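## Task

Get both the yellow and the green supplement bottle, upright, into the room where arm3 and arm4 work, away from the hole in the wall. The drink can has to finish upright on top of the same piece of furniture it starts on. A tray that carries a load runs along one lane without help, and the empty tray comes back along the other lane. If the yellow bottle, the green bottle or the drink can touches a roller lane while no gripper is holding it, the task fails. Anything that stays in place only because a robot is holding it does not count. At the end, open the grippers and pull the arms away.

## Robot and tools

Setup. There are four identical i2rt Big YAM arms: arm1 and arm2 work in one room, and arm3 and arm4 work in the other, with a hole in the wall between the rooms. Each arm has six revolute joints, a two-finger gripper and a wrist camera. With joints 1 and 6 at 0 and the hand level and pointing forward, the wrist camera sits on top of the hand and looks toward the fingertips. The hand can reach about 1.0 m from the joint-1 axis. Two fixed room cameras are also available: cam_arm1_arm2 and cam_arm3_arm4. Trays travel on two roller lanes that link the rooms. A loaded tray rolls along one lane on its own, and the empty tray returns along the other. A loose object may sometimes get a small shove.

Frames. There is a single scene frame with its origin on the floor and +z pointing up. The point called hand lies midway between the fingertips. Its z axis runs along the fingers, and the fingers open and close along its y axis. Hand poses are computed from the URDF and the real pose of each arm's foot, which is never printed. Camera calibrations (OpenCV convention, T_world_to_cam in metres) are given, but each camera can be off by a few degrees and millimetres. Wrist-camera poses also pick up errors from the joint readings.

execute_actions. The argument actions is a list that holds exactly one action, or none. An action is an object keyed by robot name (arm1, arm2, arm3, arm4). Each robot entry contains "joints", an object of absolute joint targets, not offsets. You may give any subset of these keys:
- joint1_rad, -2.879 to 2.879: base yaw, positive is counter-clockwise seen from above, 0 faces along the foot.
- joint2_rad, 0 to 3.141: shoulder, 0 puts the upper arm level and pointing back, and larger values lift it up and over to the front.
- joint3_rad, 0 to 3.019: elbow, 0 is fully folded and larger values open it.
- joint4_rad, -1.692 to 1.57: hand pitch, positive tips the fingers up.
- joint5_rad, -1.57 to 1.57: sideways hand swing, positive goes to the arm's right.
- joint6_rad, -2.094 to 2.094: hand roll, positive is clockwise when seen from behind the hand.
- gripper_m, 0 to 0.093: gap between the fingertips in metres.

The "done" tolerances are ±0.045, 0.14, 0.09, 0.055, 0.03 and 0.035 rad for joints 1 to 6, and ±0.003 m for the gripper. All motions in one action start together, but each joint moves at its own speed, so the hand can swing along a wide, curved path. A joint or arm you leave out may still be driving toward its previous target. An unknown key or an out-of-range number rejects the whole call, and nothing moves. The optional cameras argument is a list of camera names or ["all"]. Leaving it out or passing null gives every camera, and [] gives none. The pictures line lists the order of the returned images. An empty actions list only reports the state and images.

wait takes seconds (0 to 10). It commands nothing and returns the same report as an empty action. zoom_image takes camera and region [x0, y0, x1, y1] in pixels of that camera's latest full image, with (0, 0) at the top-left. The region can be at most 504 by 504. read_manual only returns URDF licence text. finished_scene takes scene (1 or 2). It closes that scene for good, reports whether the task succeeded and starts the next scene. Finish only when the result will stay correct without any robot holding it. Ending a reply without a tool call ends all remaining scenes.

Reading results. The state includes joint_positions. joint_status tells how each commanded joint finished:
- off_target: the joint stopped short and may still be pushing.
- contact_stop: the joint gave up its target and holds where it stopped.
- time_out: the joint may keep a target clipped near where it stands and keep pushing. on_its_own lists such joints, and "held at" there is the target, not the position. To stop the push, resend the joint's current reading.
"joint command not followed" (usually with a cause line) means the self- and inter-arm collision check blocked that arm's joints. Those joints show not_followed and may be retried on later calls. The gripper command in the same action still runs. If a stop is reported, the remaining calls in that reply are skipped. A target very close to the current position may not move the joint at all.

Cautions. The arms do not stop on contact and can push very hard. Squeezing two robots hard against each other fails the run, and a hard hit can too. The collision check can react too late and ignores fingers, gripper housings and wrist cameras. Nothing in the state reports arm-to-arm contact, so watch the images. Avoid dropping, slamming or knocking objects. Anything leaving the work area or falling to the floor fails the task. Never let the bottles or the can touch a roller lane unless they are in a gripper. Holding a load or pushing heats motors. A MOTOR HOT line appears from 85 °C. At 100 °C that arm goes limp and falls, which is reported as an OVER-TEMPERATURE FAULT, and its keys show limit_stop_at_motor_heat until you send them again. Some heat carries over into the next scene. The simulation keeps running while you think, with each arm holding its last command, so keep robot motion short and purposeful.

Each tool is called after "Request:" by a JSON object that holds its "fn" and its "kwargs", one argument or row to a line.

## Session

Request:
{"fn": "execute_actions", "kwargs": {
  "actions": []
}}

Scene clock: 0.00 s.
Motor temperatures (°C, as the motors report them): arm1=[18 17 20 17 18 19] | arm2=[18 19 19 21 19 19] | arm3=[18 21 18 19 20 21] | arm4=[18 21 19 19 19 21]
arm1.joint_positions: joint1_rad=-0.410 joint2_rad=+0.431 joint3_rad=+1.317 joint4_rad=-1.310 joint5_rad=-0.117 joint6_rad=-0.388 gripper_m=+0.095
arm1.joint_status: not commanded
arm1.hand: x=-1.1089 y=-0.4334 z=+1.4597 quat_wxyz=(-0.482, +0.601, -0.590, -0.243) (m; scene frame)
arm2.joint_positions: joint1_rad=+0.319 joint2_rad=+0.530 joint3_rad=+1.635 joint4_rad=-1.576 joint5_rad=+0.050 joint6_rad=+0.497 gripper_m=+0.094
arm2.joint_status: not commanded
arm2.hand: x=-1.6375 y=+0.1660 z=+1.5566 quat_wxyz=(-0.485, -0.070, -0.849, -0.196) (m; scene frame)
arm3.joint_positions: joint1_rad=+0.416 joint2_rad=+0.319 joint3_rad=+1.707 joint4_rad=-1.162 joint5_rad=-0.214 joint6_rad=+0.690 gripper_m=+0.094
arm3.joint_status: not commanded
arm3.hand: x=+1.1380 y=-0.6272 z=+1.6662 quat_wxyz=(-0.114, +0.438, -0.442, -0.774) (m; scene frame)
arm4.joint_positions: joint1_rad=+0.769 joint2_rad=+0.334 joint3_rad=+1.385 joint4_rad=-1.210 joint5_rad=-0.280 joint6_rad=+0.665 gripper_m=+0.095
arm4.joint_status: not commanded
arm4.hand: x=+1.7103 y=+0.0232 z=+1.5646 quat_wxyz=(+0.499, +0.745, +0.123, -0.424) (m; scene frame)
pictures: arm1_cam_wrist, arm2_cam_wrist, arm3_cam_wrist, arm4_cam_wrist, cam_arm1_arm2, cam_arm3_arm4
Images, in order (width x height): arm1_cam_wrist 504x504, arm2_cam_wrist 504x504, arm3_cam_wrist 504x504, arm4_cam_wrist 504x504, cam_arm1_arm2 672x504, cam_arm3_arm4 672x504.

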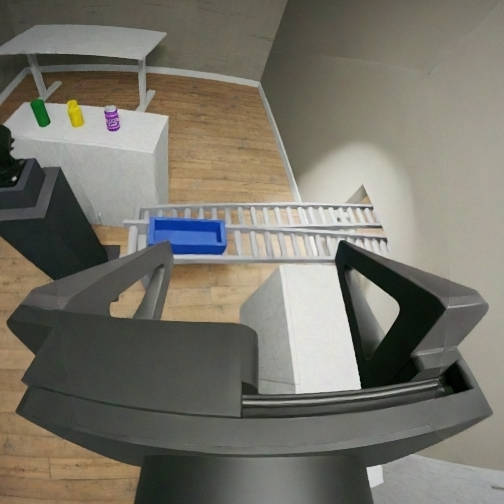

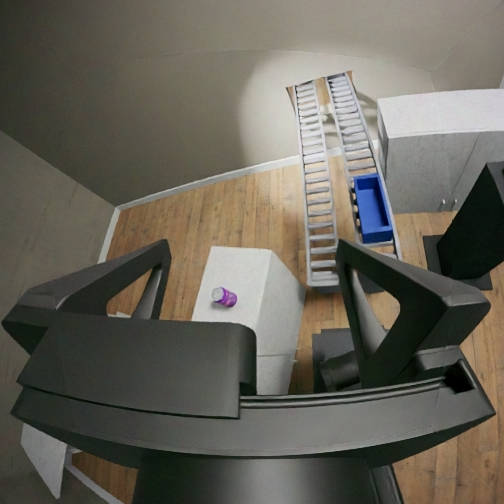

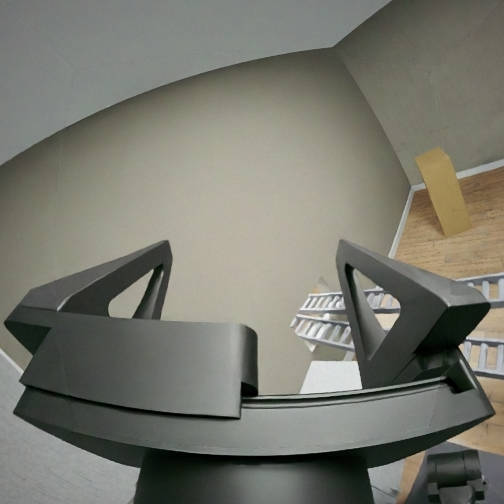

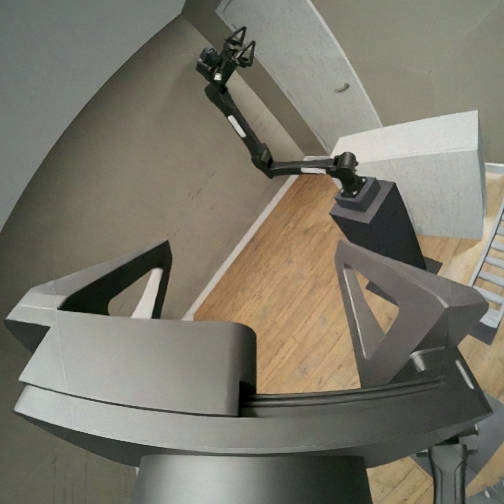

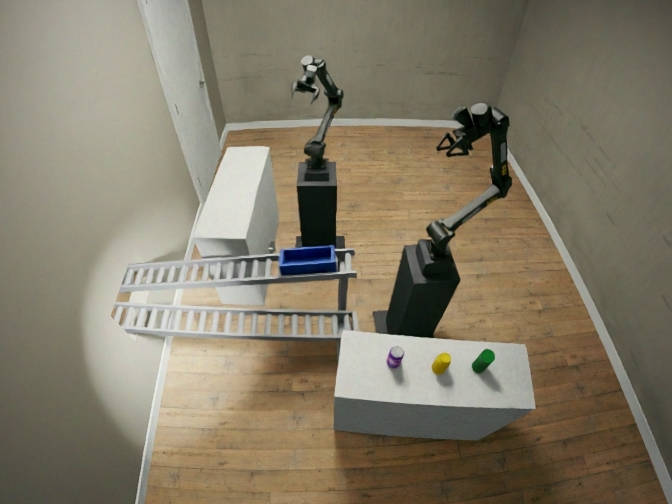

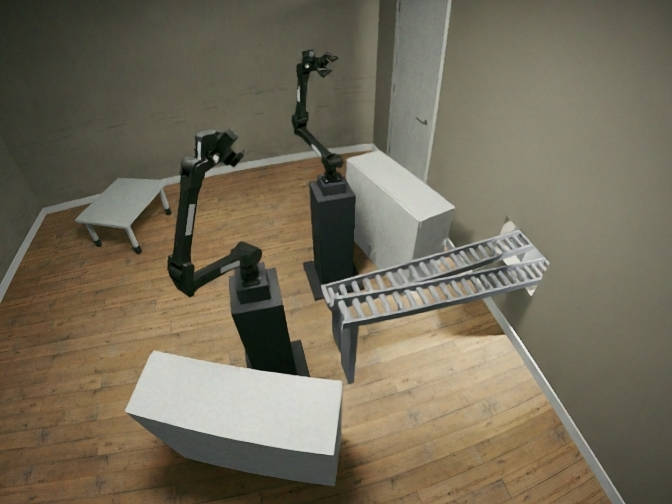

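Request:
{"fn": "execute_actions", "kwargs": {
  "actions": [
    {"arm2":{"joints":{"joint1_rad":1.41,"joint2_rad":1.76,"joint3_rad":1.66,"joint4_rad":-1.47,"joint5_rad":0,"joint6_rad":0}}}
  ],
  "cameras": ["arm2_cam_wrist","cam_arm1_arm2"]
}}

Scene clock: 3.43 s.
Motor temperatures (°C, as the motors report them): arm1=[18 18 21 17 18 19] | arm2=[18 19 20 21 19 19] | arm3=[18 21 18 19 20 21] | arm4=[18 21 20 19 19 21]
arm1.joint_positions: joint1_rad=-0.410 joint2_rad=+0.431 joint3_rad=+1.317 joint4_rad=-1.310 joint5_rad=-0.117 joint6_rad=-0.388 gripper_m=+0.095
arm1.joint_status: not commanded
arm1.hand: x=-1.1089 y=-0.4334 z=+1.4597 quat_wxyz=(-0.482, +0.601, -0.590, -0.243) (m; scene frame)
arm2.joint_positions: joint1_rad=+1.413 joint2_rad=+1.767 joint3_rad=+1.650 joint4_rad=-1.471 joint5_rad=+0.002 joint6_rad=+0.009 gripper_m=+0.095
arm2.joint_status: all done
arm2.hand: x=-1.6900 y=+0.6642 z=+1.1426 quat_wxyz=(+0.007, +0.662, -0.750, +0.008) (m; scene frame)
arm3.joint_positions: joint1_rad=+0.416 joint2_rad=+0.319 joint3_rad=+1.707 joint4_rad=-1.162 joint5_rad=-0.214 joint6_rad=+0.690 gripper_m=+0.094
arm3.joint_status: not commanded
arm3.hand: x=+1.1380 y=-0.6272 z=+1.6662 quat_wxyz=(-0.114, +0.438, -0.442, -0.774) (m; scene frame)
arm4.joint_positions: joint1_rad=+0.769 joint2_rad=+0.334 joint3_rad=+1.385 joint4_rad=-1.210 joint5_rad=-0.280 joint6_rad=+0.665 gripper_m=+0.095
arm4.joint_status: not commanded
arm4.hand: x=+1.7103 y=+0.0232 z=+1.5646 quat_wxyz=(+0.499, +0.745, +0.123, -0.424) (m; scene frame)
pictures: arm2_cam_wrist, cam_arm1_arm2
camera_calibration (this result's frames):
arm2_cam_wrist: T_world_to_cam=[[0.991031, -0.133634, 0.000217486, 1.76454], [-0.105944, -0.784685, 0.610775, -0.357172], [-0.0814496, -0.605319, -0.791804, 1.29438], [0, 0, 0, 1]] pos_world=[-1.68112, 0.739048, 1.24266]
Images, in order (width x height): arm2_cam_wrist 504x504, cam_arm1_arm2 672x504.

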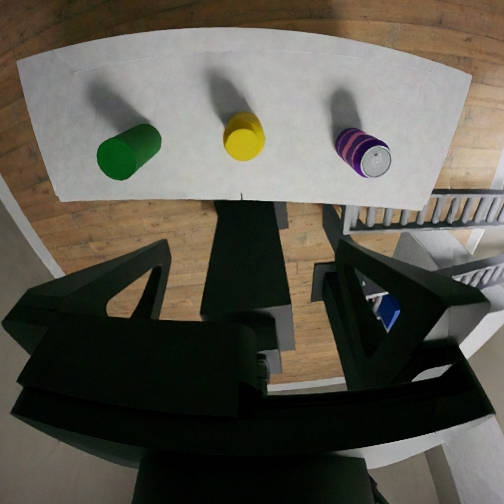

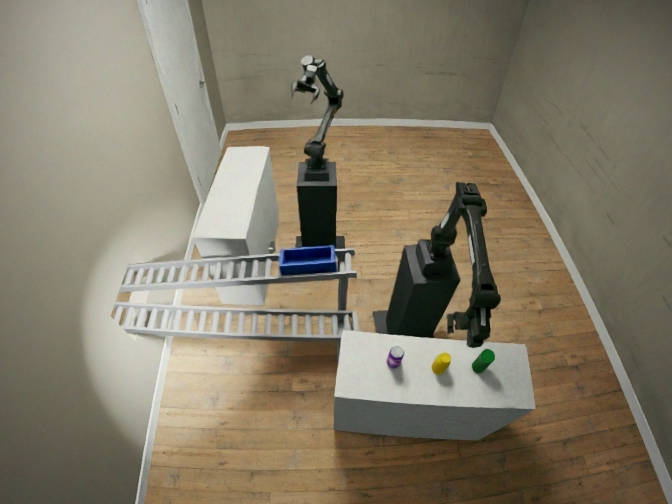

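Request:
{"fn": "execute_actions", "kwargs": {
  "actions": [
    {"arm2":{"joints":{"joint1_rad":1.42,"joint2_rad":1.94,"joint3_rad":1.565,"joint4_rad":-1.2}}}
  ],
  "cameras": ["arm2_cam_wrist","cam_arm1_arm2"]
}}

Scene clock: 6.10 s.
Motor temperatures (°C, as the motors report them): arm1=[18 18 22 17 18 19] | arm2=[18 19 20 21 19 19] | arm3=[18 21 19 19 20 21] | arm4=[18 21 20 19 19 21]
arm1.joint_positions: joint1_rad=-0.410 joint2_rad=+0.431 joint3_rad=+1.317 joint4_rad=-1.310 joint5_rad=-0.117 joint6_rad=-0.388 gripper_m=+0.095
arm1.joint_status: not commanded
arm1.hand: x=-1.1089 y=-0.4334 z=+1.4597 quat_wxyz=(-0.482, +0.601, -0.590, -0.243) (m; scene frame)
arm2.joint_positions: joint1_rad=+1.413 joint2_rad=+1.961 joint3_rad=+1.554 joint4_rad=-1.213 joint5_rad=+0.002 joint6_rad=+0.009 gripper_m=+0.095
arm2.joint_status: all done
arm2.hand: x=-1.6863 y=+0.6939 z=+1.0028 quat_wxyz=(+0.018, +0.662, -0.749, +0.019) (m; scene frame)
arm3.joint_positions: joint1_rad=+0.416 joint2_rad=+0.319 joint3_rad=+1.707 joint4_rad=-1.162 joint5_rad=-0.214 joint6_rad=+0.690 gripper_m=+0.094
arm3.joint_status: not commanded
arm3.hand: x=+1.1380 y=-0.6272 z=+1.6662 quat_wxyz=(-0.114, +0.438, -0.442, -0.774) (m; scene frame)
arm4.joint_positions: joint1_rad=+0.769 joint2_rad=+0.334 joint3_rad=+1.385 joint4_rad=-1.210 joint5_rad=-0.280 joint6_rad=+0.665 gripper_m=+0.095
arm4.joint_status: not commanded
arm4.hand: x=+1.7103 y=+0.0232 z=+1.5646 quat_wxyz=(+0.499, +0.745, +0.123, -0.424) (m; scene frame)
pictures: arm2_cam_wrist, cam_arm1_arm2
camera_calibration (this result's frames):
arm2_cam_wrist: T_world_to_cam=[[0.991024, -0.133679, 0.00079634, 1.7643], [-0.103841, -0.766039, 0.634351, -0.281202], [-0.0841896, -0.62874, -0.773044, 1.19482], [0, 0, 0, 1]] pos_world=[-1.67707, 0.771672, 1.10063]
Images, in order (width x height): arm2_cam_wrist 504x504, cam_arm1_arm2 672x504.

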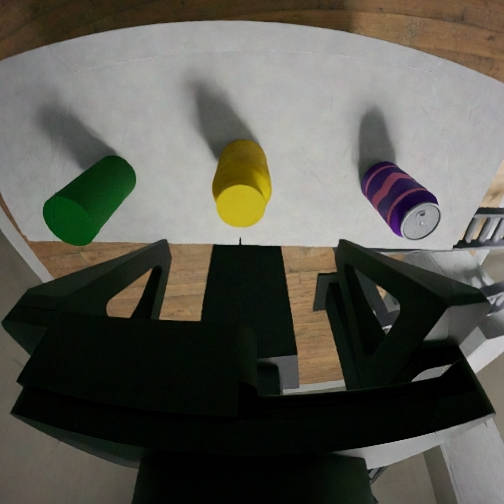

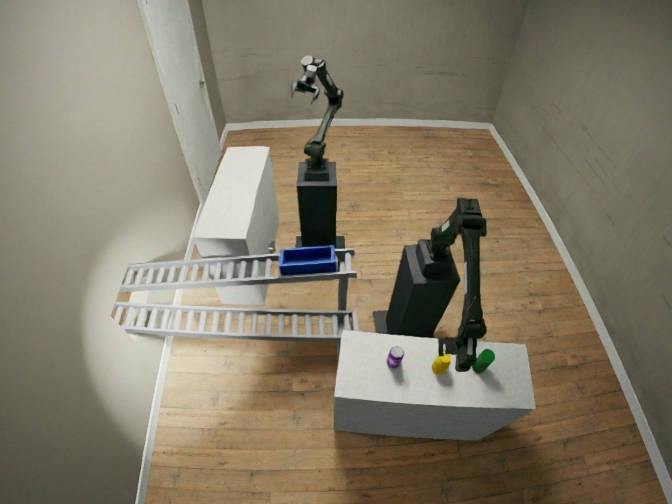

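Request:
{"fn": "execute_actions", "kwargs": {
  "actions": [
    {"arm2":{"joints":{"joint1_rad":1.44,"joint2_rad":2.09,"joint3_rad":1.31,"joint4_rad":-0.78}}}
  ],
  "cameras": ["arm2_cam_wrist"]
}}

Request:
{"fn": "execute_actions", "kwargs": {
  "actions": [
    {"arm2":{"joints":{"gripper_m":0.03}}}
  ],
  "cameras": ["arm2_cam_wrist"]
}}

Request:
{"fn": "execute_actions", "kwargs": {
  "actions": [
    {"arm2":{"joints":{"joint2_rad":1.76,"joint3_rad":1.66,"joint4_rad":-1.47}}}
  ],
  "cameras": []
}}

Request:
{"fn": "execute_actions", "kwargs": {
  "actions": [
    {"arm2":{"joints":{"joint1_rad":-0.13,"joint2_rad":1.95,"joint3_rad":1.95,"joint4_rad":-1.57}}}
  ],
  "cameras": ["arm2_cam_wrist","cam_arm1_arm2"]
}}

Scene clock: 8.40 s.
Motor temperatures (°C, as the motors report them): arm1=[18 18 22 17 18 19] | arm2=[18 20 21 21 19 19] | arm3=[18 21 19 19 20 21] | arm4=[18 21 20 19 19 21]
arm1.joint_positions: joint1_rad=-0.410 joint2_rad=+0.431 joint3_rad=+1.317 joint4_rad=-1.310 joint5_rad=-0.117 joint6_rad=-0.388 gripper_m=+0.095
arm1.joint_status: not commanded
arm1.hand: x=-1.1089 y=-0.4334 z=+1.4597 quat_wxyz=(-0.482, +0.601, -0.590, -0.243) (m; scene frame)
arm2.joint_positions: joint1_rad=+1.437 joint2_rad=+2.103 joint3_rad=+1.298 joint4_rad=-0.793 joint5_rad=-0.001 joint6_rad=+0.008 gripper_m=+0.095
arm2.joint_status: all done
arm2.hand: x=-1.7033 y=+0.6578 z=+0.8456 quat_wxyz=(+0.011, +0.671, -0.741, +0.011) (m; scene frame)
arm3.joint_positions: joint1_rad=+0.416 joint2_rad=+0.319 joint3_rad=+1.707 joint4_rad=-1.162 joint5_rad=-0.214 joint6_rad=+0.690 gripper_m=+0.094
arm3.joint_status: not commanded
arm3.hand: x=+1.1380 y=-0.6272 z=+1.6662 quat_wxyz=(-0.114, +0.438, -0.442, -0.774) (m; scene frame)
arm4.joint_positions: joint1_rad=+0.769 joint2_rad=+0.334 joint3_rad=+1.385 joint4_rad=-1.210 joint5_rad=-0.280 joint6_rad=+0.665 gripper_m=+0.095
arm4.joint_status: not commanded
arm4.hand: x=+1.7103 y=+0.0232 z=+1.5646 quat_wxyz=(+0.499, +0.745, +0.123, -0.424) (m; scene frame)
pictures: arm2_cam_wrist
camera_calibration (this result's frames):
arm2_cam_wrist: T_world_to_cam=[[0.994028, -0.109109, -0.00198571, 1.76782], [-0.0845269, -0.781328, 0.61837, -0.154371], [-0.0690212, -0.614509, -0.785885, 1.07647], [0, 0, 0, 1]] pos_world=[-1.69601, 0.733771, 0.944949]
Images, in order (width x height): arm2_cam_wrist 504x504.

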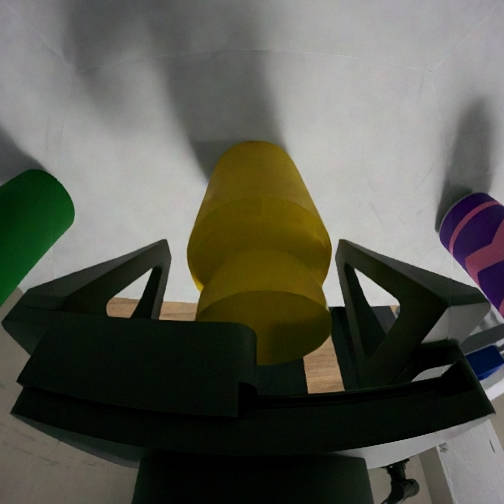

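Scene clock: 9.03 s.
Motor temperatures (°C, as the motors report them): arm1=[18 18 22 17 18 19] | arm2=[18 20 21 21 19 19] | arm3=[18 21 19 19 20 21] | arm4=[18 21 20 19 19 21]
arm1.joint_positions: joint1_rad=-0.410 joint2_rad=+0.431 joint3_rad=+1.317 joint4_rad=-1.310 joint5_rad=-0.117 joint6_rad=-0.388 gripper_m=+0.095
arm1.joint_status: not commanded
arm1.hand: x=-1.1089 y=-0.4334 z=+1.4597 quat_wxyz=(-0.482, +0.601, -0.590, -0.243) (m; scene frame)
arm2.joint_positions: joint1_rad=+1.437 joint2_rad=+2.103 joint3_rad=+1.298 joint4_rad=-0.792 joint5_rad=+0.000 joint6_rad=+0.008 gripper_m=+0.065
arm2.joint_status: gripper_m off_target (ended at +0.065, target +0.030)
arm2.hand: x=-1.7032 y=+0.6581 z=+0.8456 quat_wxyz=(+0.010, +0.671, -0.741, +0.011) (m; scene frame)
arm3.joint_positions: joint1_rad=+0.416 joint2_rad=+0.319 joint3_rad=+1.707 joint4_rad=-1.162 joint5_rad=-0.214 joint6_rad=+0.690 gripper_m=+0.094
arm3.joint_status: not commanded
arm3.hand: x=+1.1380 y=-0.6272 z=+1.6662 quat_wxyz=(-0.114, +0.438, -0.442, -0.774) (m; scene frame)
arm4.joint_positions: joint1_rad=+0.769 joint2_rad=+0.334 joint3_rad=+1.385 joint4_rad=-1.210 joint5_rad=-0.280 joint6_rad=+0.665 gripper_m=+0.095
arm4.joint_status: not commanded
arm4.hand: x=+1.7103 y=+0.0232 z=+1.5646 quat_wxyz=(+0.499, +0.745, +0.123, -0.424) (m; scene frame)
pictures: arm2_cam_wrist
camera_calibration (this result's frames):
arm2_cam_wrist: T_world_to_cam=[[0.994032, -0.109082, -0.00124441, 1.76706], [-0.0850404, -0.781992, 0.61746, -0.153811], [-0.0683269, -0.613669, -0.786602, 1.07787], [0, 0, 0, 1]] pos_world=[-1.69595, 0.733933, 0.945028]
Images, in order (width x height): arm2_cam_wrist 504x504.

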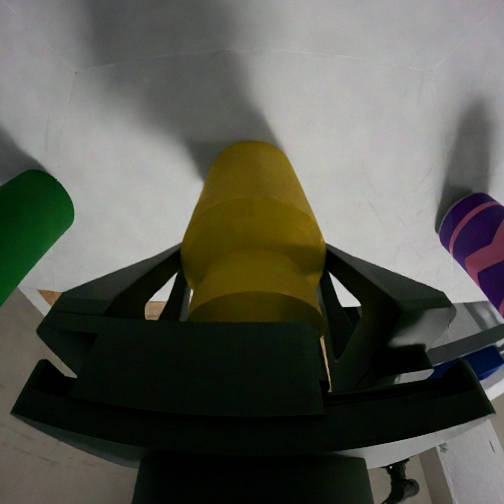

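Scene clock: 10.57 s.
Motor temperatures (°C, as the motors report them): arm1=[18 18 22 17 18 19] | arm2=[18 20 21 21 19 19] | arm3=[18 21 19 19 20 21] | arm4=[18 21 20 19 19 21]
arm1.joint_positions: joint1_rad=-0.410 joint2_rad=+0.431 joint3_rad=+1.317 joint4_rad=-1.310 joint5_rad=-0.117 joint6_rad=-0.388 gripper_m=+0.095
arm1.joint_status: not commanded
arm1.hand: x=-1.1089 y=-0.4334 z=+1.4597 quat_wxyz=(-0.482, +0.601, -0.590, -0.243) (m; scene frame)
arm2.joint_positions: joint1_rad=+1.437 joint2_rad=+1.784 joint3_rad=+1.650 joint4_rad=-1.458 joint5_rad=+0.000 joint6_rad=+0.008 gripper_m=+0.065
arm2.joint_status: all done
arm2.hand: x=-1.7026 y=+0.6700 z=+1.1339 quat_wxyz=(+0.008, +0.671, -0.741, +0.009) (m; scene frame)
arm3.joint_positions: joint1_rad=+0.416 joint2_rad=+0.319 joint3_rad=+1.707 joint4_rad=-1.162 joint5_rad=-0.214 joint6_rad=+0.690 gripper_m=+0.094
arm3.joint_status: not commanded
arm3.hand: x=+1.1380 y=-0.6272 z=+1.6662 quat_wxyz=(-0.114, +0.438, -0.442, -0.774) (m; scene frame)
arm4.joint_positions: joint1_rad=+0.769 joint2_rad=+0.334 joint3_rad=+1.385 joint4_rad=-1.210 joint5_rad=-0.280 joint6_rad=+0.665 gripper_m=+0.095
arm4.joint_status: not commanded
arm4.hand: x=+1.7103 y=+0.0232 z=+1.5646 quat_wxyz=(+0.499, +0.745, +0.123, -0.424) (m; scene frame)
pictures: none
No camera images: the call's "cameras" was empty. Leave "cameras" out to get every camera's image.

Scene clock: 12.57 s.
Motor temperatures (°C, as the motors report them): arm1=[18 18 23 17 18 19] | arm2=[18 20 22 21 19 19] | arm3=[18 21 19 19 20 21] | arm4=[18 21 21 19 19 21]
arm1.joint_positions: joint1_rad=-0.410 joint2_rad=+0.431 joint3_rad=+1.317 joint4_rad=-1.310 joint5_rad=-0.117 joint6_rad=-0.388 gripper_m=+0.095
arm1.joint_status: not commanded
arm1.hand: x=-1.1089 y=-0.4334 z=+1.4597 quat_wxyz=(-0.482, +0.601, -0.590, -0.243) (m; scene frame)
arm2.joint_positions: joint1_rad=-0.136 joint2_rad=+1.986 joint3_rad=+1.901 joint4_rad=-1.558 joint5_rad=+0.003 joint6_rad=+0.006 gripper_m=+0.065
arm2.joint_status: all done
arm2.hand: x=-1.1552 y=+0.0735 z=+1.1194 quat_wxyz=(+0.035, -0.050, -0.998, +0.002) (m; scene frame)
arm3.joint_positions: joint1_rad=+0.416 joint2_rad=+0.319 joint3_rad=+1.707 joint4_rad=-1.162 joint5_rad=-0.214 joint6_rad=+0.690 gripper_m=+0.094
arm3.joint_status: not commanded
arm3.hand: x=+1.1380 y=-0.6272 z=+1.6662 quat_wxyz=(-0.114, +0.438, -0.442, -0.774) (m; scene frame)
arm4.joint_positions: joint1_rad=+0.769 joint2_rad=+0.334 joint3_rad=+1.385 joint4_rad=-1.210 joint5_rad=-0.280 joint6_rad=+0.665 gripper_m=+0.095
arm4.joint_status: not commanded
arm4.hand: x=+1.7103 y=+0.0232 z=+1.5646 quat_wxyz=(+0.499, +0.745, +0.123, -0.424) (m; scene frame)
pictures: arm2_cam_wrist, cam_arm1_arm2
camera_calibration (this result's frames):
arm2_cam_wrist: T_world_to_cam=[[-0.109466, -0.993983, 0.00400464, -0.0567022], [-0.756556, 0.08593, 0.648258, -1.60741], [-0.644701, 0.0679322, -0.76141, 0.227862], [0, 0, 0, 1]] pos_world=[-1.0754, 0.0662847, 1.21574]
Images, in order (width x height): arm2_cam_wrist 504x504, cam_arm1_arm2 672x504.

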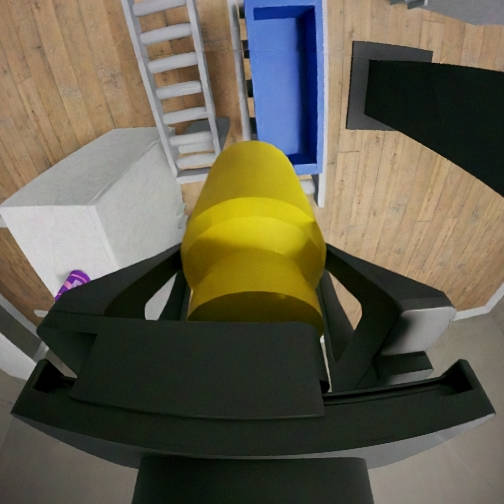

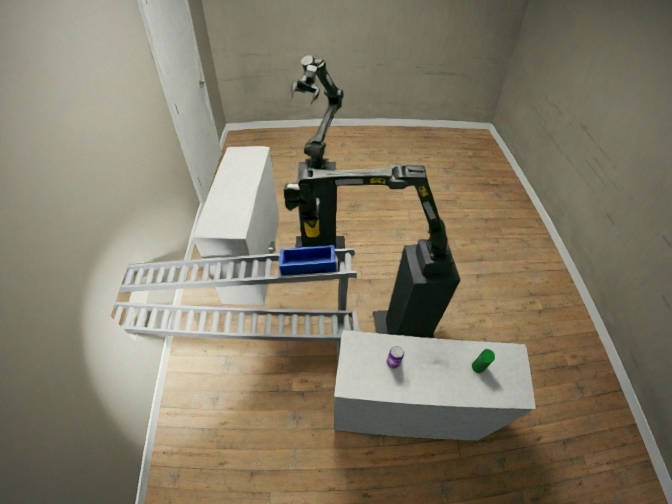

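Request:
{"fn": "execute_actions", "kwargs": {
  "actions": [
    {"arm2":{"joints":{"joint1_rad":-0.18,"joint2_rad":2.25,"joint3_rad":2.05,"joint4_rad":-1.37}}}
  ],
  "cameras": []
}}

Request:
{"fn": "execute_actions", "kwargs": {
  "actions": [
    {"arm2":{"joints":{"joint2_rad":2.36,"joint3_rad":2.02,"joint4_rad":-1.19}}}
  ],
  "cameras": ["arm2_cam_wrist","cam_arm1_arm2"]
}}

Scene clock: 14.77 s.
Motor temperatures (°C, as the motors report them): arm1=[18 18 23 17 18 19] | arm2=[18 20 22 21 19 19] | arm3=[18 21 19 19 20 21] | arm4=[18 21 21 19 19 21]
arm1.joint_positions: joint1_rad=-0.410 joint2_rad=+0.431 joint3_rad=+1.317 joint4_rad=-1.310 joint5_rad=-0.117 joint6_rad=-0.388 gripper_m=+0.095
arm1.joint_status: not commanded
arm1.hand: x=-1.1089 y=-0.4334 z=+1.4597 quat_wxyz=(-0.482, +0.601, -0.590, -0.243) (m; scene frame)
arm2.joint_positions: joint1_rad=-0.183 joint2_rad=+2.286 joint3_rad=+2.019 joint4_rad=-1.380 joint5_rad=+0.003 joint6_rad=+0.006 gripper_m=+0.065
arm2.joint_status: all done
arm2.hand: x=-1.0876 y=+0.0349 z=+0.9734 quat_wxyz=(+0.037, -0.073, -0.997, +0.000) (m; scene frame)
arm3.joint_positions: joint1_rad=+0.416 joint2_rad=+0.319 joint3_rad=+1.707 joint4_rad=-1.162 joint5_rad=-0.214 joint6_rad=+0.690 gripper_m=+0.094
arm3.joint_status: not commanded
arm3.hand: x=+1.1380 y=-0.6272 z=+1.6662 quat_wxyz=(-0.114, +0.438, -0.442, -0.774) (m; scene frame)
arm4.joint_positions: joint1_rad=+0.769 joint2_rad=+0.334 joint3_rad=+1.385 joint4_rad=-1.210 joint5_rad=-0.280 joint6_rad=+0.665 gripper_m=+0.095
arm4.joint_status: not commanded
arm4.hand: x=+1.7103 y=+0.0232 z=+1.5646 quat_wxyz=(+0.499, +0.745, +0.123, -0.424) (m; scene frame)
pictures: none
No camera images: the call's "cameras" was empty. Leave "cameras" out to get every camera's image.

Scene clock: 16.07 s.
Motor temperatures (°C, as the motors report them): arm1=[18 18 23 17 18 19] | arm2=[18 21 22 21 19 19] | arm3=[18 21 19 19 20 21] | arm4=[18 21 21 19 19 21]
arm1.joint_positions: joint1_rad=-0.410 joint2_rad=+0.431 joint3_rad=+1.317 joint4_rad=-1.310 joint5_rad=-0.117 joint6_rad=-0.388 gripper_m=+0.095
arm1.joint_status: not commanded
arm1.hand: x=-1.1089 y=-0.4334 z=+1.4597 quat_wxyz=(-0.482, +0.601, -0.590, -0.243) (m; scene frame)
arm2.joint_positions: joint1_rad=-0.183 joint2_rad=+2.384 joint3_rad=+2.011 joint4_rad=-1.202 joint5_rad=+0.003 joint6_rad=+0.006 gripper_m=+0.065
arm2.joint_status: all done
arm2.hand: x=-1.0609 y=+0.0309 z=+0.9040 quat_wxyz=(+0.002, -0.073, -0.997, +0.003) (m; scene frame)
arm3.joint_positions: joint1_rad=+0.416 joint2_rad=+0.319 joint3_rad=+1.707 joint4_rad=-1.162 joint5_rad=-0.214 joint6_rad=+0.690 gripper_m=+0.094
arm3.joint_status: not commanded
arm3.hand: x=+1.1380 y=-0.6272 z=+1.6662 quat_wxyz=(-0.114, +0.438, -0.442, -0.774) (m; scene frame)
arm4.joint_positions: joint1_rad=+0.769 joint2_rad=+0.334 joint3_rad=+1.385 joint4_rad=-1.210 joint5_rad=-0.280 joint6_rad=+0.665 gripper_m=+0.095
arm4.joint_status: not commanded
arm4.hand: x=+1.7103 y=+0.0232 z=+1.5646 quat_wxyz=(+0.499, +0.745, +0.123, -0.424) (m; scene frame)
pictures: arm2_cam_wrist, cam_arm1_arm2
camera_calibration (this result's frames):
arm2_cam_wrist: T_world_to_cam=[[-0.156365, -0.987697, 0.00206956, -0.136025], [-0.792969, 0.126786, 0.595923, -1.38541], [-0.588854, 0.0915407, -0.803039, 0.223665], [0, 0, 0, 1]] pos_world=[-0.988154, 0.0208256, 1.00549]
Images, in order (width x height): arm2_cam_wrist 504x504, cam_arm1_arm2 672x504.

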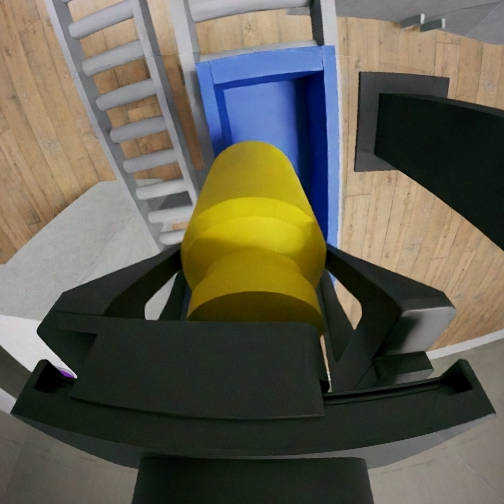

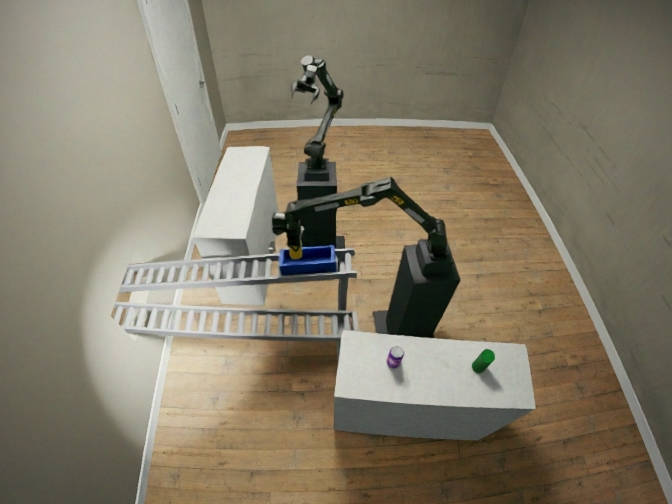

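Shift right slightly, lower.

Request:
{"fn": "execute_actions", "kwargs": {
  "actions": [
    {"arm2":{"joints":{"joint1_rad":-0.21,"joint2_rad":2.43,"joint3_rad":2.02,"joint4_rad":-1.13}}}
  ],
  "cameras": ["arm2_cam_wrist","cam_arm1_arm2"]
}}

Scene clock: 17.20 s.
Motor temperatures (°C, as the motors report them): arm1=[18 18 23 17 18 19] | arm2=[18 21 22 21 19 19] | arm3=[18 21 19 19 20 21] | arm4=[18 21 21 19 19 21]
arm1.joint_positions: joint1_rad=-0.410 joint2_rad=+0.431 joint3_rad=+1.317 joint4_rad=-1.310 joint5_rad=-0.117 joint6_rad=-0.388 gripper_m=+0.095
arm1.joint_status: not commanded
arm1.hand: x=-1.1089 y=-0.4334 z=+1.4597 quat_wxyz=(-0.482, +0.601, -0.590, -0.243) (m; scene frame)
arm2.joint_positions: joint1_rad=-0.209 joint2_rad=+2.445 joint3_rad=+2.011 joint4_rad=-1.143 joint5_rad=+0.003 joint6_rad=+0.006 gripper_m=+0.065
arm2.joint_status: all done
arm2.hand: x=-1.0609 y=+0.0130 z=+0.8624 quat_wxyz=(+0.003, -0.086, -0.996, +0.003) (m; scene frame)
arm3.joint_positions: joint1_rad=+0.416 joint2_rad=+0.319 joint3_rad=+1.707 joint4_rad=-1.162 joint5_rad=-0.214 joint6_rad=+0.690 gripper_m=+0.094
arm3.joint_status: not commanded
arm3.hand: x=+1.1380 y=-0.6272 z=+1.6662 quat_wxyz=(-0.114, +0.438, -0.442, -0.774) (m; scene frame)
arm4.joint_positions: joint1_rad=+0.769 joint2_rad=+0.334 joint3_rad=+1.385 joint4_rad=-1.210 joint5_rad=-0.280 joint6_rad=+0.665 gripper_m=+0.095
arm4.joint_status: not commanded
arm4.hand: x=+1.7103 y=+0.0232 z=+1.5646 quat_wxyz=(+0.499, +0.745, +0.123, -0.424) (m; scene frame)
pictures: arm2_cam_wrist, cam_arm1_arm2
camera_calibration (this result's frames):
arm2_cam_wrist: T_world_to_cam=[[-0.181183, -0.983447, 0.00204512, -0.180027], [-0.788454, 0.146501, 0.597393, -1.35507], [-0.587804, 0.106625, -0.801946, 0.191817], [0, 0, 0, 1]] pos_world=[-0.988277, 0.00101947, 0.963704]
Images, in order (width x height): arm2_cam_wrist 504x504, cam_arm1_arm2 672x504.

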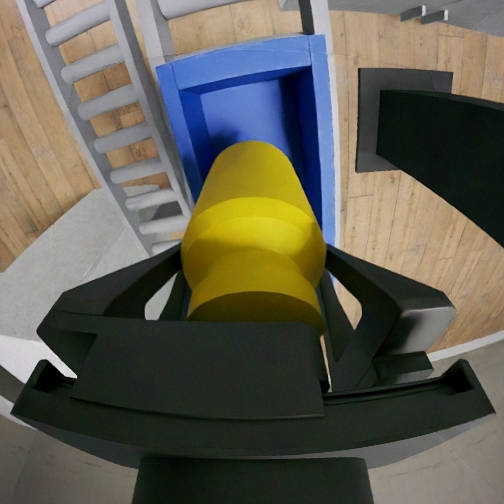

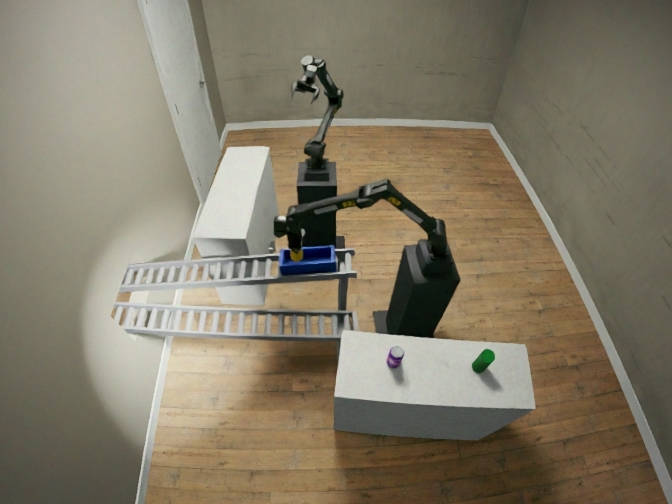

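Request:
{"fn": "execute_actions", "kwargs": {
  "actions": [
    {"arm2":{"joints":{"joint2_rad":2.47,"joint4_rad":-1.09}}}
  ],
  "cameras": ["arm2_cam_wrist"]
}}

Request:
{"fn": "execute_actions", "kwargs": {
  "actions": [
    {"arm2":{"joints":{"gripper_m":0.093}}}
  ],
  "cameras": ["arm2_cam_wrist"]
}}

Request:
{"fn": "execute_actions", "kwargs": {
  "actions": [
    {"arm2":{"joints":{"joint2_rad":2.1,"joint4_rad":-1.47}}}
  ],
  "cameras": ["cam_arm1_arm2","cam_arm3_arm4"]
}}

Scene clock: 18.43 s.
Motor temperatures (°C, as the motors report them): arm1=[18 18 24 17 18 19] | arm2=[18 21 22 21 19 19] | arm3=[18 21 19 19 20 21] | arm4=[18 21 21 19 19 21]
arm1.joint_positions: joint1_rad=-0.410 joint2_rad=+0.431 joint3_rad=+1.317 joint4_rad=-1.310 joint5_rad=-0.117 joint6_rad=-0.388 gripper_m=+0.095
arm1.joint_status: not commanded
arm1.hand: x=-1.1089 y=-0.4334 z=+1.4597 quat_wxyz=(-0.482, +0.601, -0.590, -0.243) (m; scene frame)
arm2.joint_positions: joint1_rad=-0.209 joint2_rad=+2.476 joint3_rad=+2.011 joint4_rad=-1.104 joint5_rad=+0.003 joint6_rad=+0.006 gripper_m=+0.065
arm2.joint_status: all done
arm2.hand: x=-1.0583 y=+0.0125 z=+0.8416 quat_wxyz=(-0.002, -0.086, -0.996, +0.003) (m; scene frame)
arm3.joint_positions: joint1_rad=+0.416 joint2_rad=+0.319 joint3_rad=+1.707 joint4_rad=-1.162 joint5_rad=-0.214 joint6_rad=+0.690 gripper_m=+0.094
arm3.joint_status: not commanded
arm3.hand: x=+1.1380 y=-0.6272 z=+1.6662 quat_wxyz=(-0.114, +0.438, -0.442, -0.774) (m; scene frame)
arm4.joint_positions: joint1_rad=+0.769 joint2_rad=+0.334 joint3_rad=+1.385 joint4_rad=-1.210 joint5_rad=-0.280 joint6_rad=+0.665 gripper_m=+0.095
arm4.joint_status: not commanded
arm4.hand: x=+1.7103 y=+0.0232 z=+1.5646 quat_wxyz=(+0.499, +0.745, +0.123, -0.424) (m; scene frame)
pictures: arm2_cam_wrist
camera_calibration (this result's frames):
arm2_cam_wrist: T_world_to_cam=[[-0.181174, -0.983449, 0.00191009, -0.179881], [-0.793374, 0.147305, 0.590642, -1.34002], [-0.581148, 0.105494, -0.806931, 0.188019], [0, 0, 0, 1]] pos_world=[-0.986462, 0.000652921, 0.943536]
Images, in order (width x height): arm2_cam_wrist 504x504.

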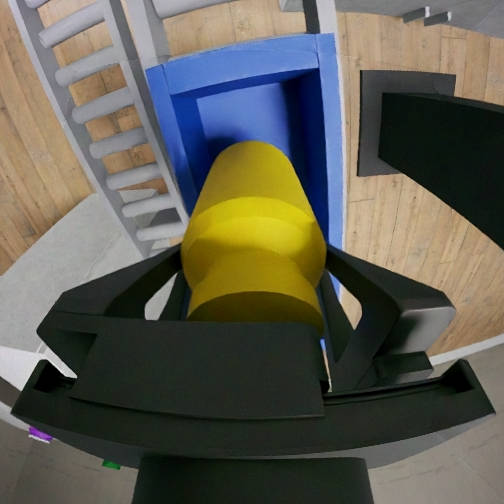

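Scene clock: 19.07 s.
Motor temperatures (°C, as the motors report them): arm1=[18 18 24 17 18 19] | arm2=[18 21 23 21 19 19] | arm3=[18 21 19 19 20 21] | arm4=[18 21 21 19 19 21]
arm1.joint_positions: joint1_rad=-0.410 joint2_rad=+0.431 joint3_rad=+1.317 joint4_rad=-1.310 joint5_rad=-0.117 joint6_rad=-0.388 gripper_m=+0.095
arm1.joint_status: not commanded
arm1.hand: x=-1.1089 y=-0.4334 z=+1.4597 quat_wxyz=(-0.482, +0.601, -0.590, -0.243) (m; scene frame)
arm2.joint_positions: joint1_rad=-0.209 joint2_rad=+2.476 joint3_rad=+2.011 joint4_rad=-1.103 joint5_rad=+0.003 joint6_rad=+0.006 gripper_m=+0.093
arm2.joint_status: all done
arm2.hand: x=-1.0580 y=+0.0124 z=+0.8416 quat_wxyz=(-0.002, -0.086, -0.996, +0.003) (m; scene frame)
arm3.joint_positions: joint1_rad=+0.416 joint2_rad=+0.319 joint3_rad=+1.707 joint4_rad=-1.162 joint5_rad=-0.214 joint6_rad=+0.690 gripper_m=+0.094
arm3.joint_status: not commanded
arm3.hand: x=+1.1380 y=-0.6272 z=+1.6662 quat_wxyz=(-0.114, +0.438, -0.442, -0.774) (m; scene frame)
arm4.joint_positions: joint1_rad=+0.769 joint2_rad=+0.334 joint3_rad=+1.385 joint4_rad=-1.210 joint5_rad=-0.280 joint6_rad=+0.665 gripper_m=+0.095
arm4.joint_status: not commanded
arm4.hand: x=+1.7103 y=+0.0232 z=+1.5646 quat_wxyz=(+0.499, +0.745, +0.123, -0.424) (m; scene frame)
pictures: arm2_cam_wrist
camera_calibration (this result's frames):
arm2_cam_wrist: T_world_to_cam=[[-0.181173, -0.983449, 0.00189169, -0.17986], [-0.794041, 0.147414, 0.589719, -1.33972], [-0.580237, 0.105339, -0.807607, 0.18972], [0, 0, 0, 1]] pos_world=[-0.986299, 0.000625948, 0.94362]
Images, in order (width x height): arm2_cam_wrist 504x504.

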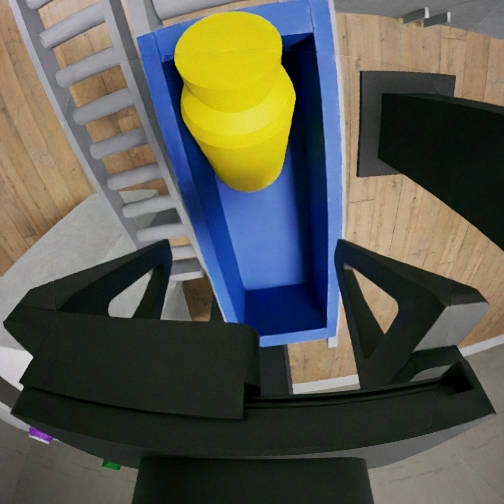

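Scene clock: 20.90 s.
Motor temperatures (°C, as the motors report them): arm1=[18 18 24 17 18 19] | arm2=[18 21 23 21 19 19] | arm3=[18 21 19 19 20 21] | arm4=[18 21 21 19 19 21]
arm1.joint_positions: joint1_rad=-0.410 joint2_rad=+0.431 joint3_rad=+1.317 joint4_rad=-1.310 joint5_rad=-0.117 joint6_rad=-0.388 gripper_m=+0.095
arm1.joint_status: not commanded
arm1.hand: x=-1.1089 y=-0.4334 z=+1.4597 quat_wxyz=(-0.482, +0.601, -0.590, -0.243) (m; scene frame)
arm2.joint_positions: joint1_rad=-0.209 joint2_rad=+2.108 joint3_rad=+2.006 joint4_rad=-1.458 joint5_rad=+0.003 joint6_rad=+0.006 gripper_m=+0.093
arm2.joint_status: all done
arm2.hand: x=-1.1047 y=+0.0210 z=+1.0844 quat_wxyz=(-0.007, -0.086, -0.996, +0.003) (m; scene frame)
arm3.joint_positions: joint1_rad=+0.416 joint2_rad=+0.319 joint3_rad=+1.707 joint4_rad=-1.162 joint5_rad=-0.214 joint6_rad=+0.690 gripper_m=+0.094
arm3.joint_status: not commanded
arm3.hand: x=+1.1380 y=-0.6272 z=+1.6662 quat_wxyz=(-0.114, +0.438, -0.442, -0.774) (m; scene frame)
arm4.joint_positions: joint1_rad=+0.769 joint2_rad=+0.334 joint3_rad=+1.385 joint4_rad=-1.210 joint5_rad=-0.280 joint6_rad=+0.665 gripper_m=+0.095
arm4.joint_status: not commanded
arm4.hand: x=+1.7103 y=+0.0232 z=+1.5646 quat_wxyz=(+0.499, +0.745, +0.123, -0.424) (m; scene frame)
pictures: cam_arm1_arm2, cam_arm3_arm4
Images, in order (width x height): cam_arm1_arm2 672x504, cam_arm3_arm4 672x504.

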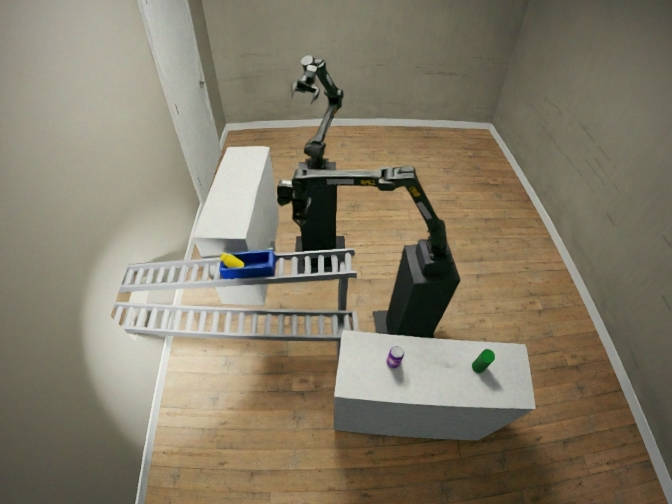

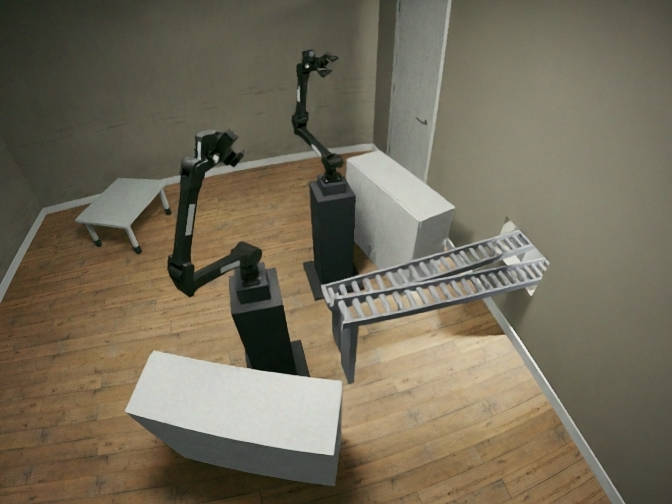

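Request:
{"fn": "execute_actions", "kwargs": {
  "actions": [
    {"arm2":{"joints":{"joint1_rad":1.81,"joint2_rad":1.8,"joint3_rad":1.7,"joint4_rad":-1.47}}}
  ],
  "cameras": ["arm2_cam_wrist","cam_arm3_arm4"]
}}

Request:
{"fn": "execute_actions", "kwargs": {
  "actions": [
    {"arm2":{"joints":{"joint2_rad":2.11,"joint3_rad":1.36,"joint4_rad":-0.81}}}
  ],
  "cameras": ["arm2_cam_wrist","cam_arm3_arm4"]
}}

Scene clock: 23.83 s.
Motor temperatures (°C, as the motors report them): arm1=[18 18 24 17 18 19] | arm2=[18 21 23 21 19 19] | arm3=[18 21 19 19 20 21] | arm4=[18 21 21 19 19 21]
arm1.joint_positions: joint1_rad=-0.410 joint2_rad=+0.431 joint3_rad=+1.317 joint4_rad=-1.310 joint5_rad=-0.117 joint6_rad=-0.388 gripper_m=+0.095
arm1.joint_status: not commanded
arm1.hand: x=-1.1089 y=-0.4334 z=+1.4597 quat_wxyz=(-0.482, +0.601, -0.590, -0.243) (m; scene frame)
arm2.joint_positions: joint1_rad=+1.816 joint2_rad=+1.807 joint3_rad=+1.706 joint4_rad=-1.460 joint5_rad=+0.001 joint6_rad=+0.006 gripper_m=+0.093
arm2.joint_status: all done
arm2.hand: x=-1.9104 y=+0.6668 z=+1.1429 quat_wxyz=(-0.003, +0.799, -0.601, -0.002) (m; scene frame)
arm3.joint_positions: joint1_rad=+0.416 joint2_rad=+0.319 joint3_rad=+1.707 joint4_rad=-1.162 joint5_rad=-0.214 joint6_rad=+0.690 gripper_m=+0.094
arm3.joint_status: not commanded
arm3.hand: x=+1.1380 y=-0.6272 z=+1.6662 quat_wxyz=(-0.114, +0.438, -0.442, -0.774) (m; scene frame)
arm4.joint_positions: joint1_rad=+0.769 joint2_rad=+0.334 joint3_rad=+1.385 joint4_rad=-1.210 joint5_rad=-0.280 joint6_rad=+0.665 gripper_m=+0.095
arm4.joint_status: not commanded
arm4.hand: x=+1.7103 y=+0.0232 z=+1.5646 quat_wxyz=(+0.499, +0.745, +0.123, -0.424) (m; scene frame)
pictures: arm2_cam_wrist, cam_arm3_arm4
camera_calibration (this result's frames):
arm2_cam_wrist: T_world_to_cam=[[0.963256, 0.268576, -0.00208255, 1.66469], [0.218413, -0.778787, 0.588037, 0.263021], [0.15631, -0.566885, -0.808831, 1.72629], [0, 0, 0, 1]] pos_world=[-1.93081, 0.73635, 1.24508]
Images, in order (width x height): arm2_cam_wrist 504x504, cam_arm3_arm4 672x504.

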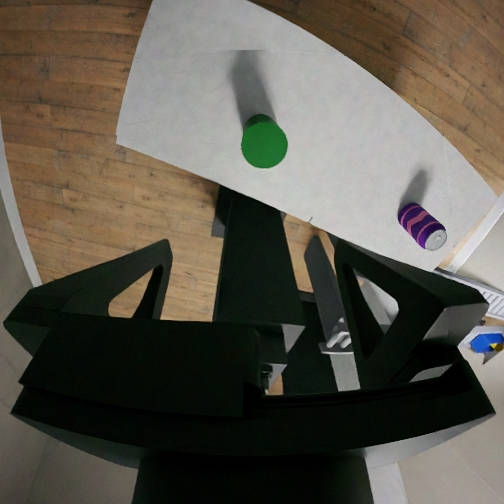

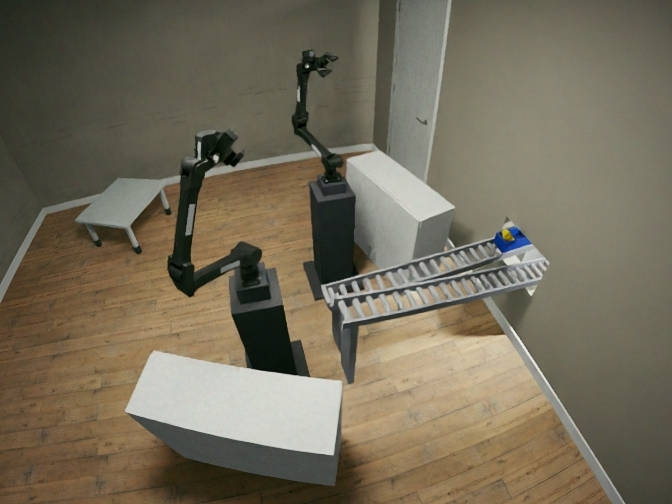

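Scene clock: 25.17 s.
Motor temperatures (°C, as the motors report them): arm1=[18 18 24 17 18 19] | arm2=[18 21 23 21 19 19] | arm3=[18 21 19 19 20 21] | arm4=[18 21 21 19 19 21]
arm1.joint_positions: joint1_rad=-0.410 joint2_rad=+0.431 joint3_rad=+1.317 joint4_rad=-1.310 joint5_rad=-0.117 joint6_rad=-0.388 gripper_m=+0.095
arm1.joint_status: not commanded
arm1.hand: x=-1.1089 y=-0.4334 z=+1.4597 quat_wxyz=(-0.482, +0.601, -0.590, -0.243) (m; scene frame)
arm2.joint_positions: joint1_rad=+1.816 joint2_rad=+2.104 joint3_rad=+1.355 joint4_rad=-0.824 joint5_rad=-0.003 joint6_rad=+0.003 gripper_m=+0.093
arm2.joint_status: all done
arm2.hand: x=-1.9085 y=+0.6590 z=+0.8605 quat_wxyz=(+0.003, +0.800, -0.600, +0.002) (m; scene frame)
arm3.joint_positions: joint1_rad=+0.416 joint2_rad=+0.319 joint3_rad=+1.707 joint4_rad=-1.162 joint5_rad=-0.214 joint6_rad=+0.690 gripper_m=+0.094
arm3.joint_status: not commanded
arm3.hand: x=+1.1380 y=-0.6272 z=+1.6662 quat_wxyz=(-0.114, +0.438, -0.442, -0.774) (m; scene frame)
arm4.joint_positions: joint1_rad=+0.769 joint2_rad=+0.334 joint3_rad=+1.385 joint4_rad=-1.210 joint5_rad=-0.280 joint6_rad=+0.665 gripper_m=+0.095
arm4.joint_status: not commanded
arm4.hand: x=+1.7103 y=+0.0232 z=+1.5646 quat_wxyz=(+0.499, +0.745, +0.123, -0.424) (m; scene frame)
pictures: arm2_cam_wrist, cam_arm3_arm4
camera_calibration (this result's frames):
arm2_cam_wrist: T_world_to_cam=[[0.962534, 0.271083, -0.00646763, 1.66512], [0.220895, -0.770053, 0.598518, 0.412514], [0.157267, -0.577522, -0.801084, 1.49535], [0, 0, 0, 1]] pos_world=[-1.92902, 0.72987, 0.961771]
Images, in order (width x height): arm2_cam_wrist 504x504, cam_arm3_arm4 672x504.

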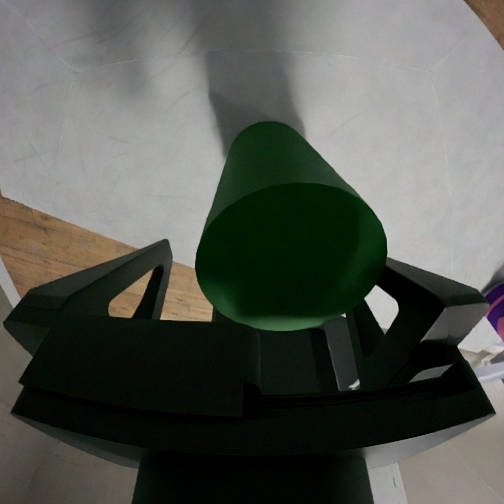

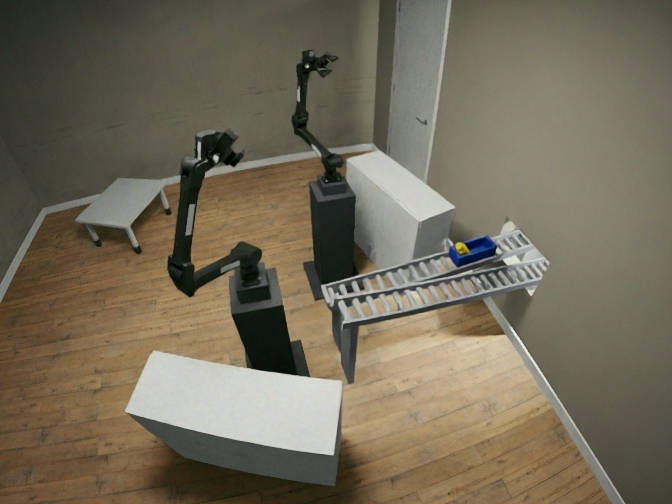

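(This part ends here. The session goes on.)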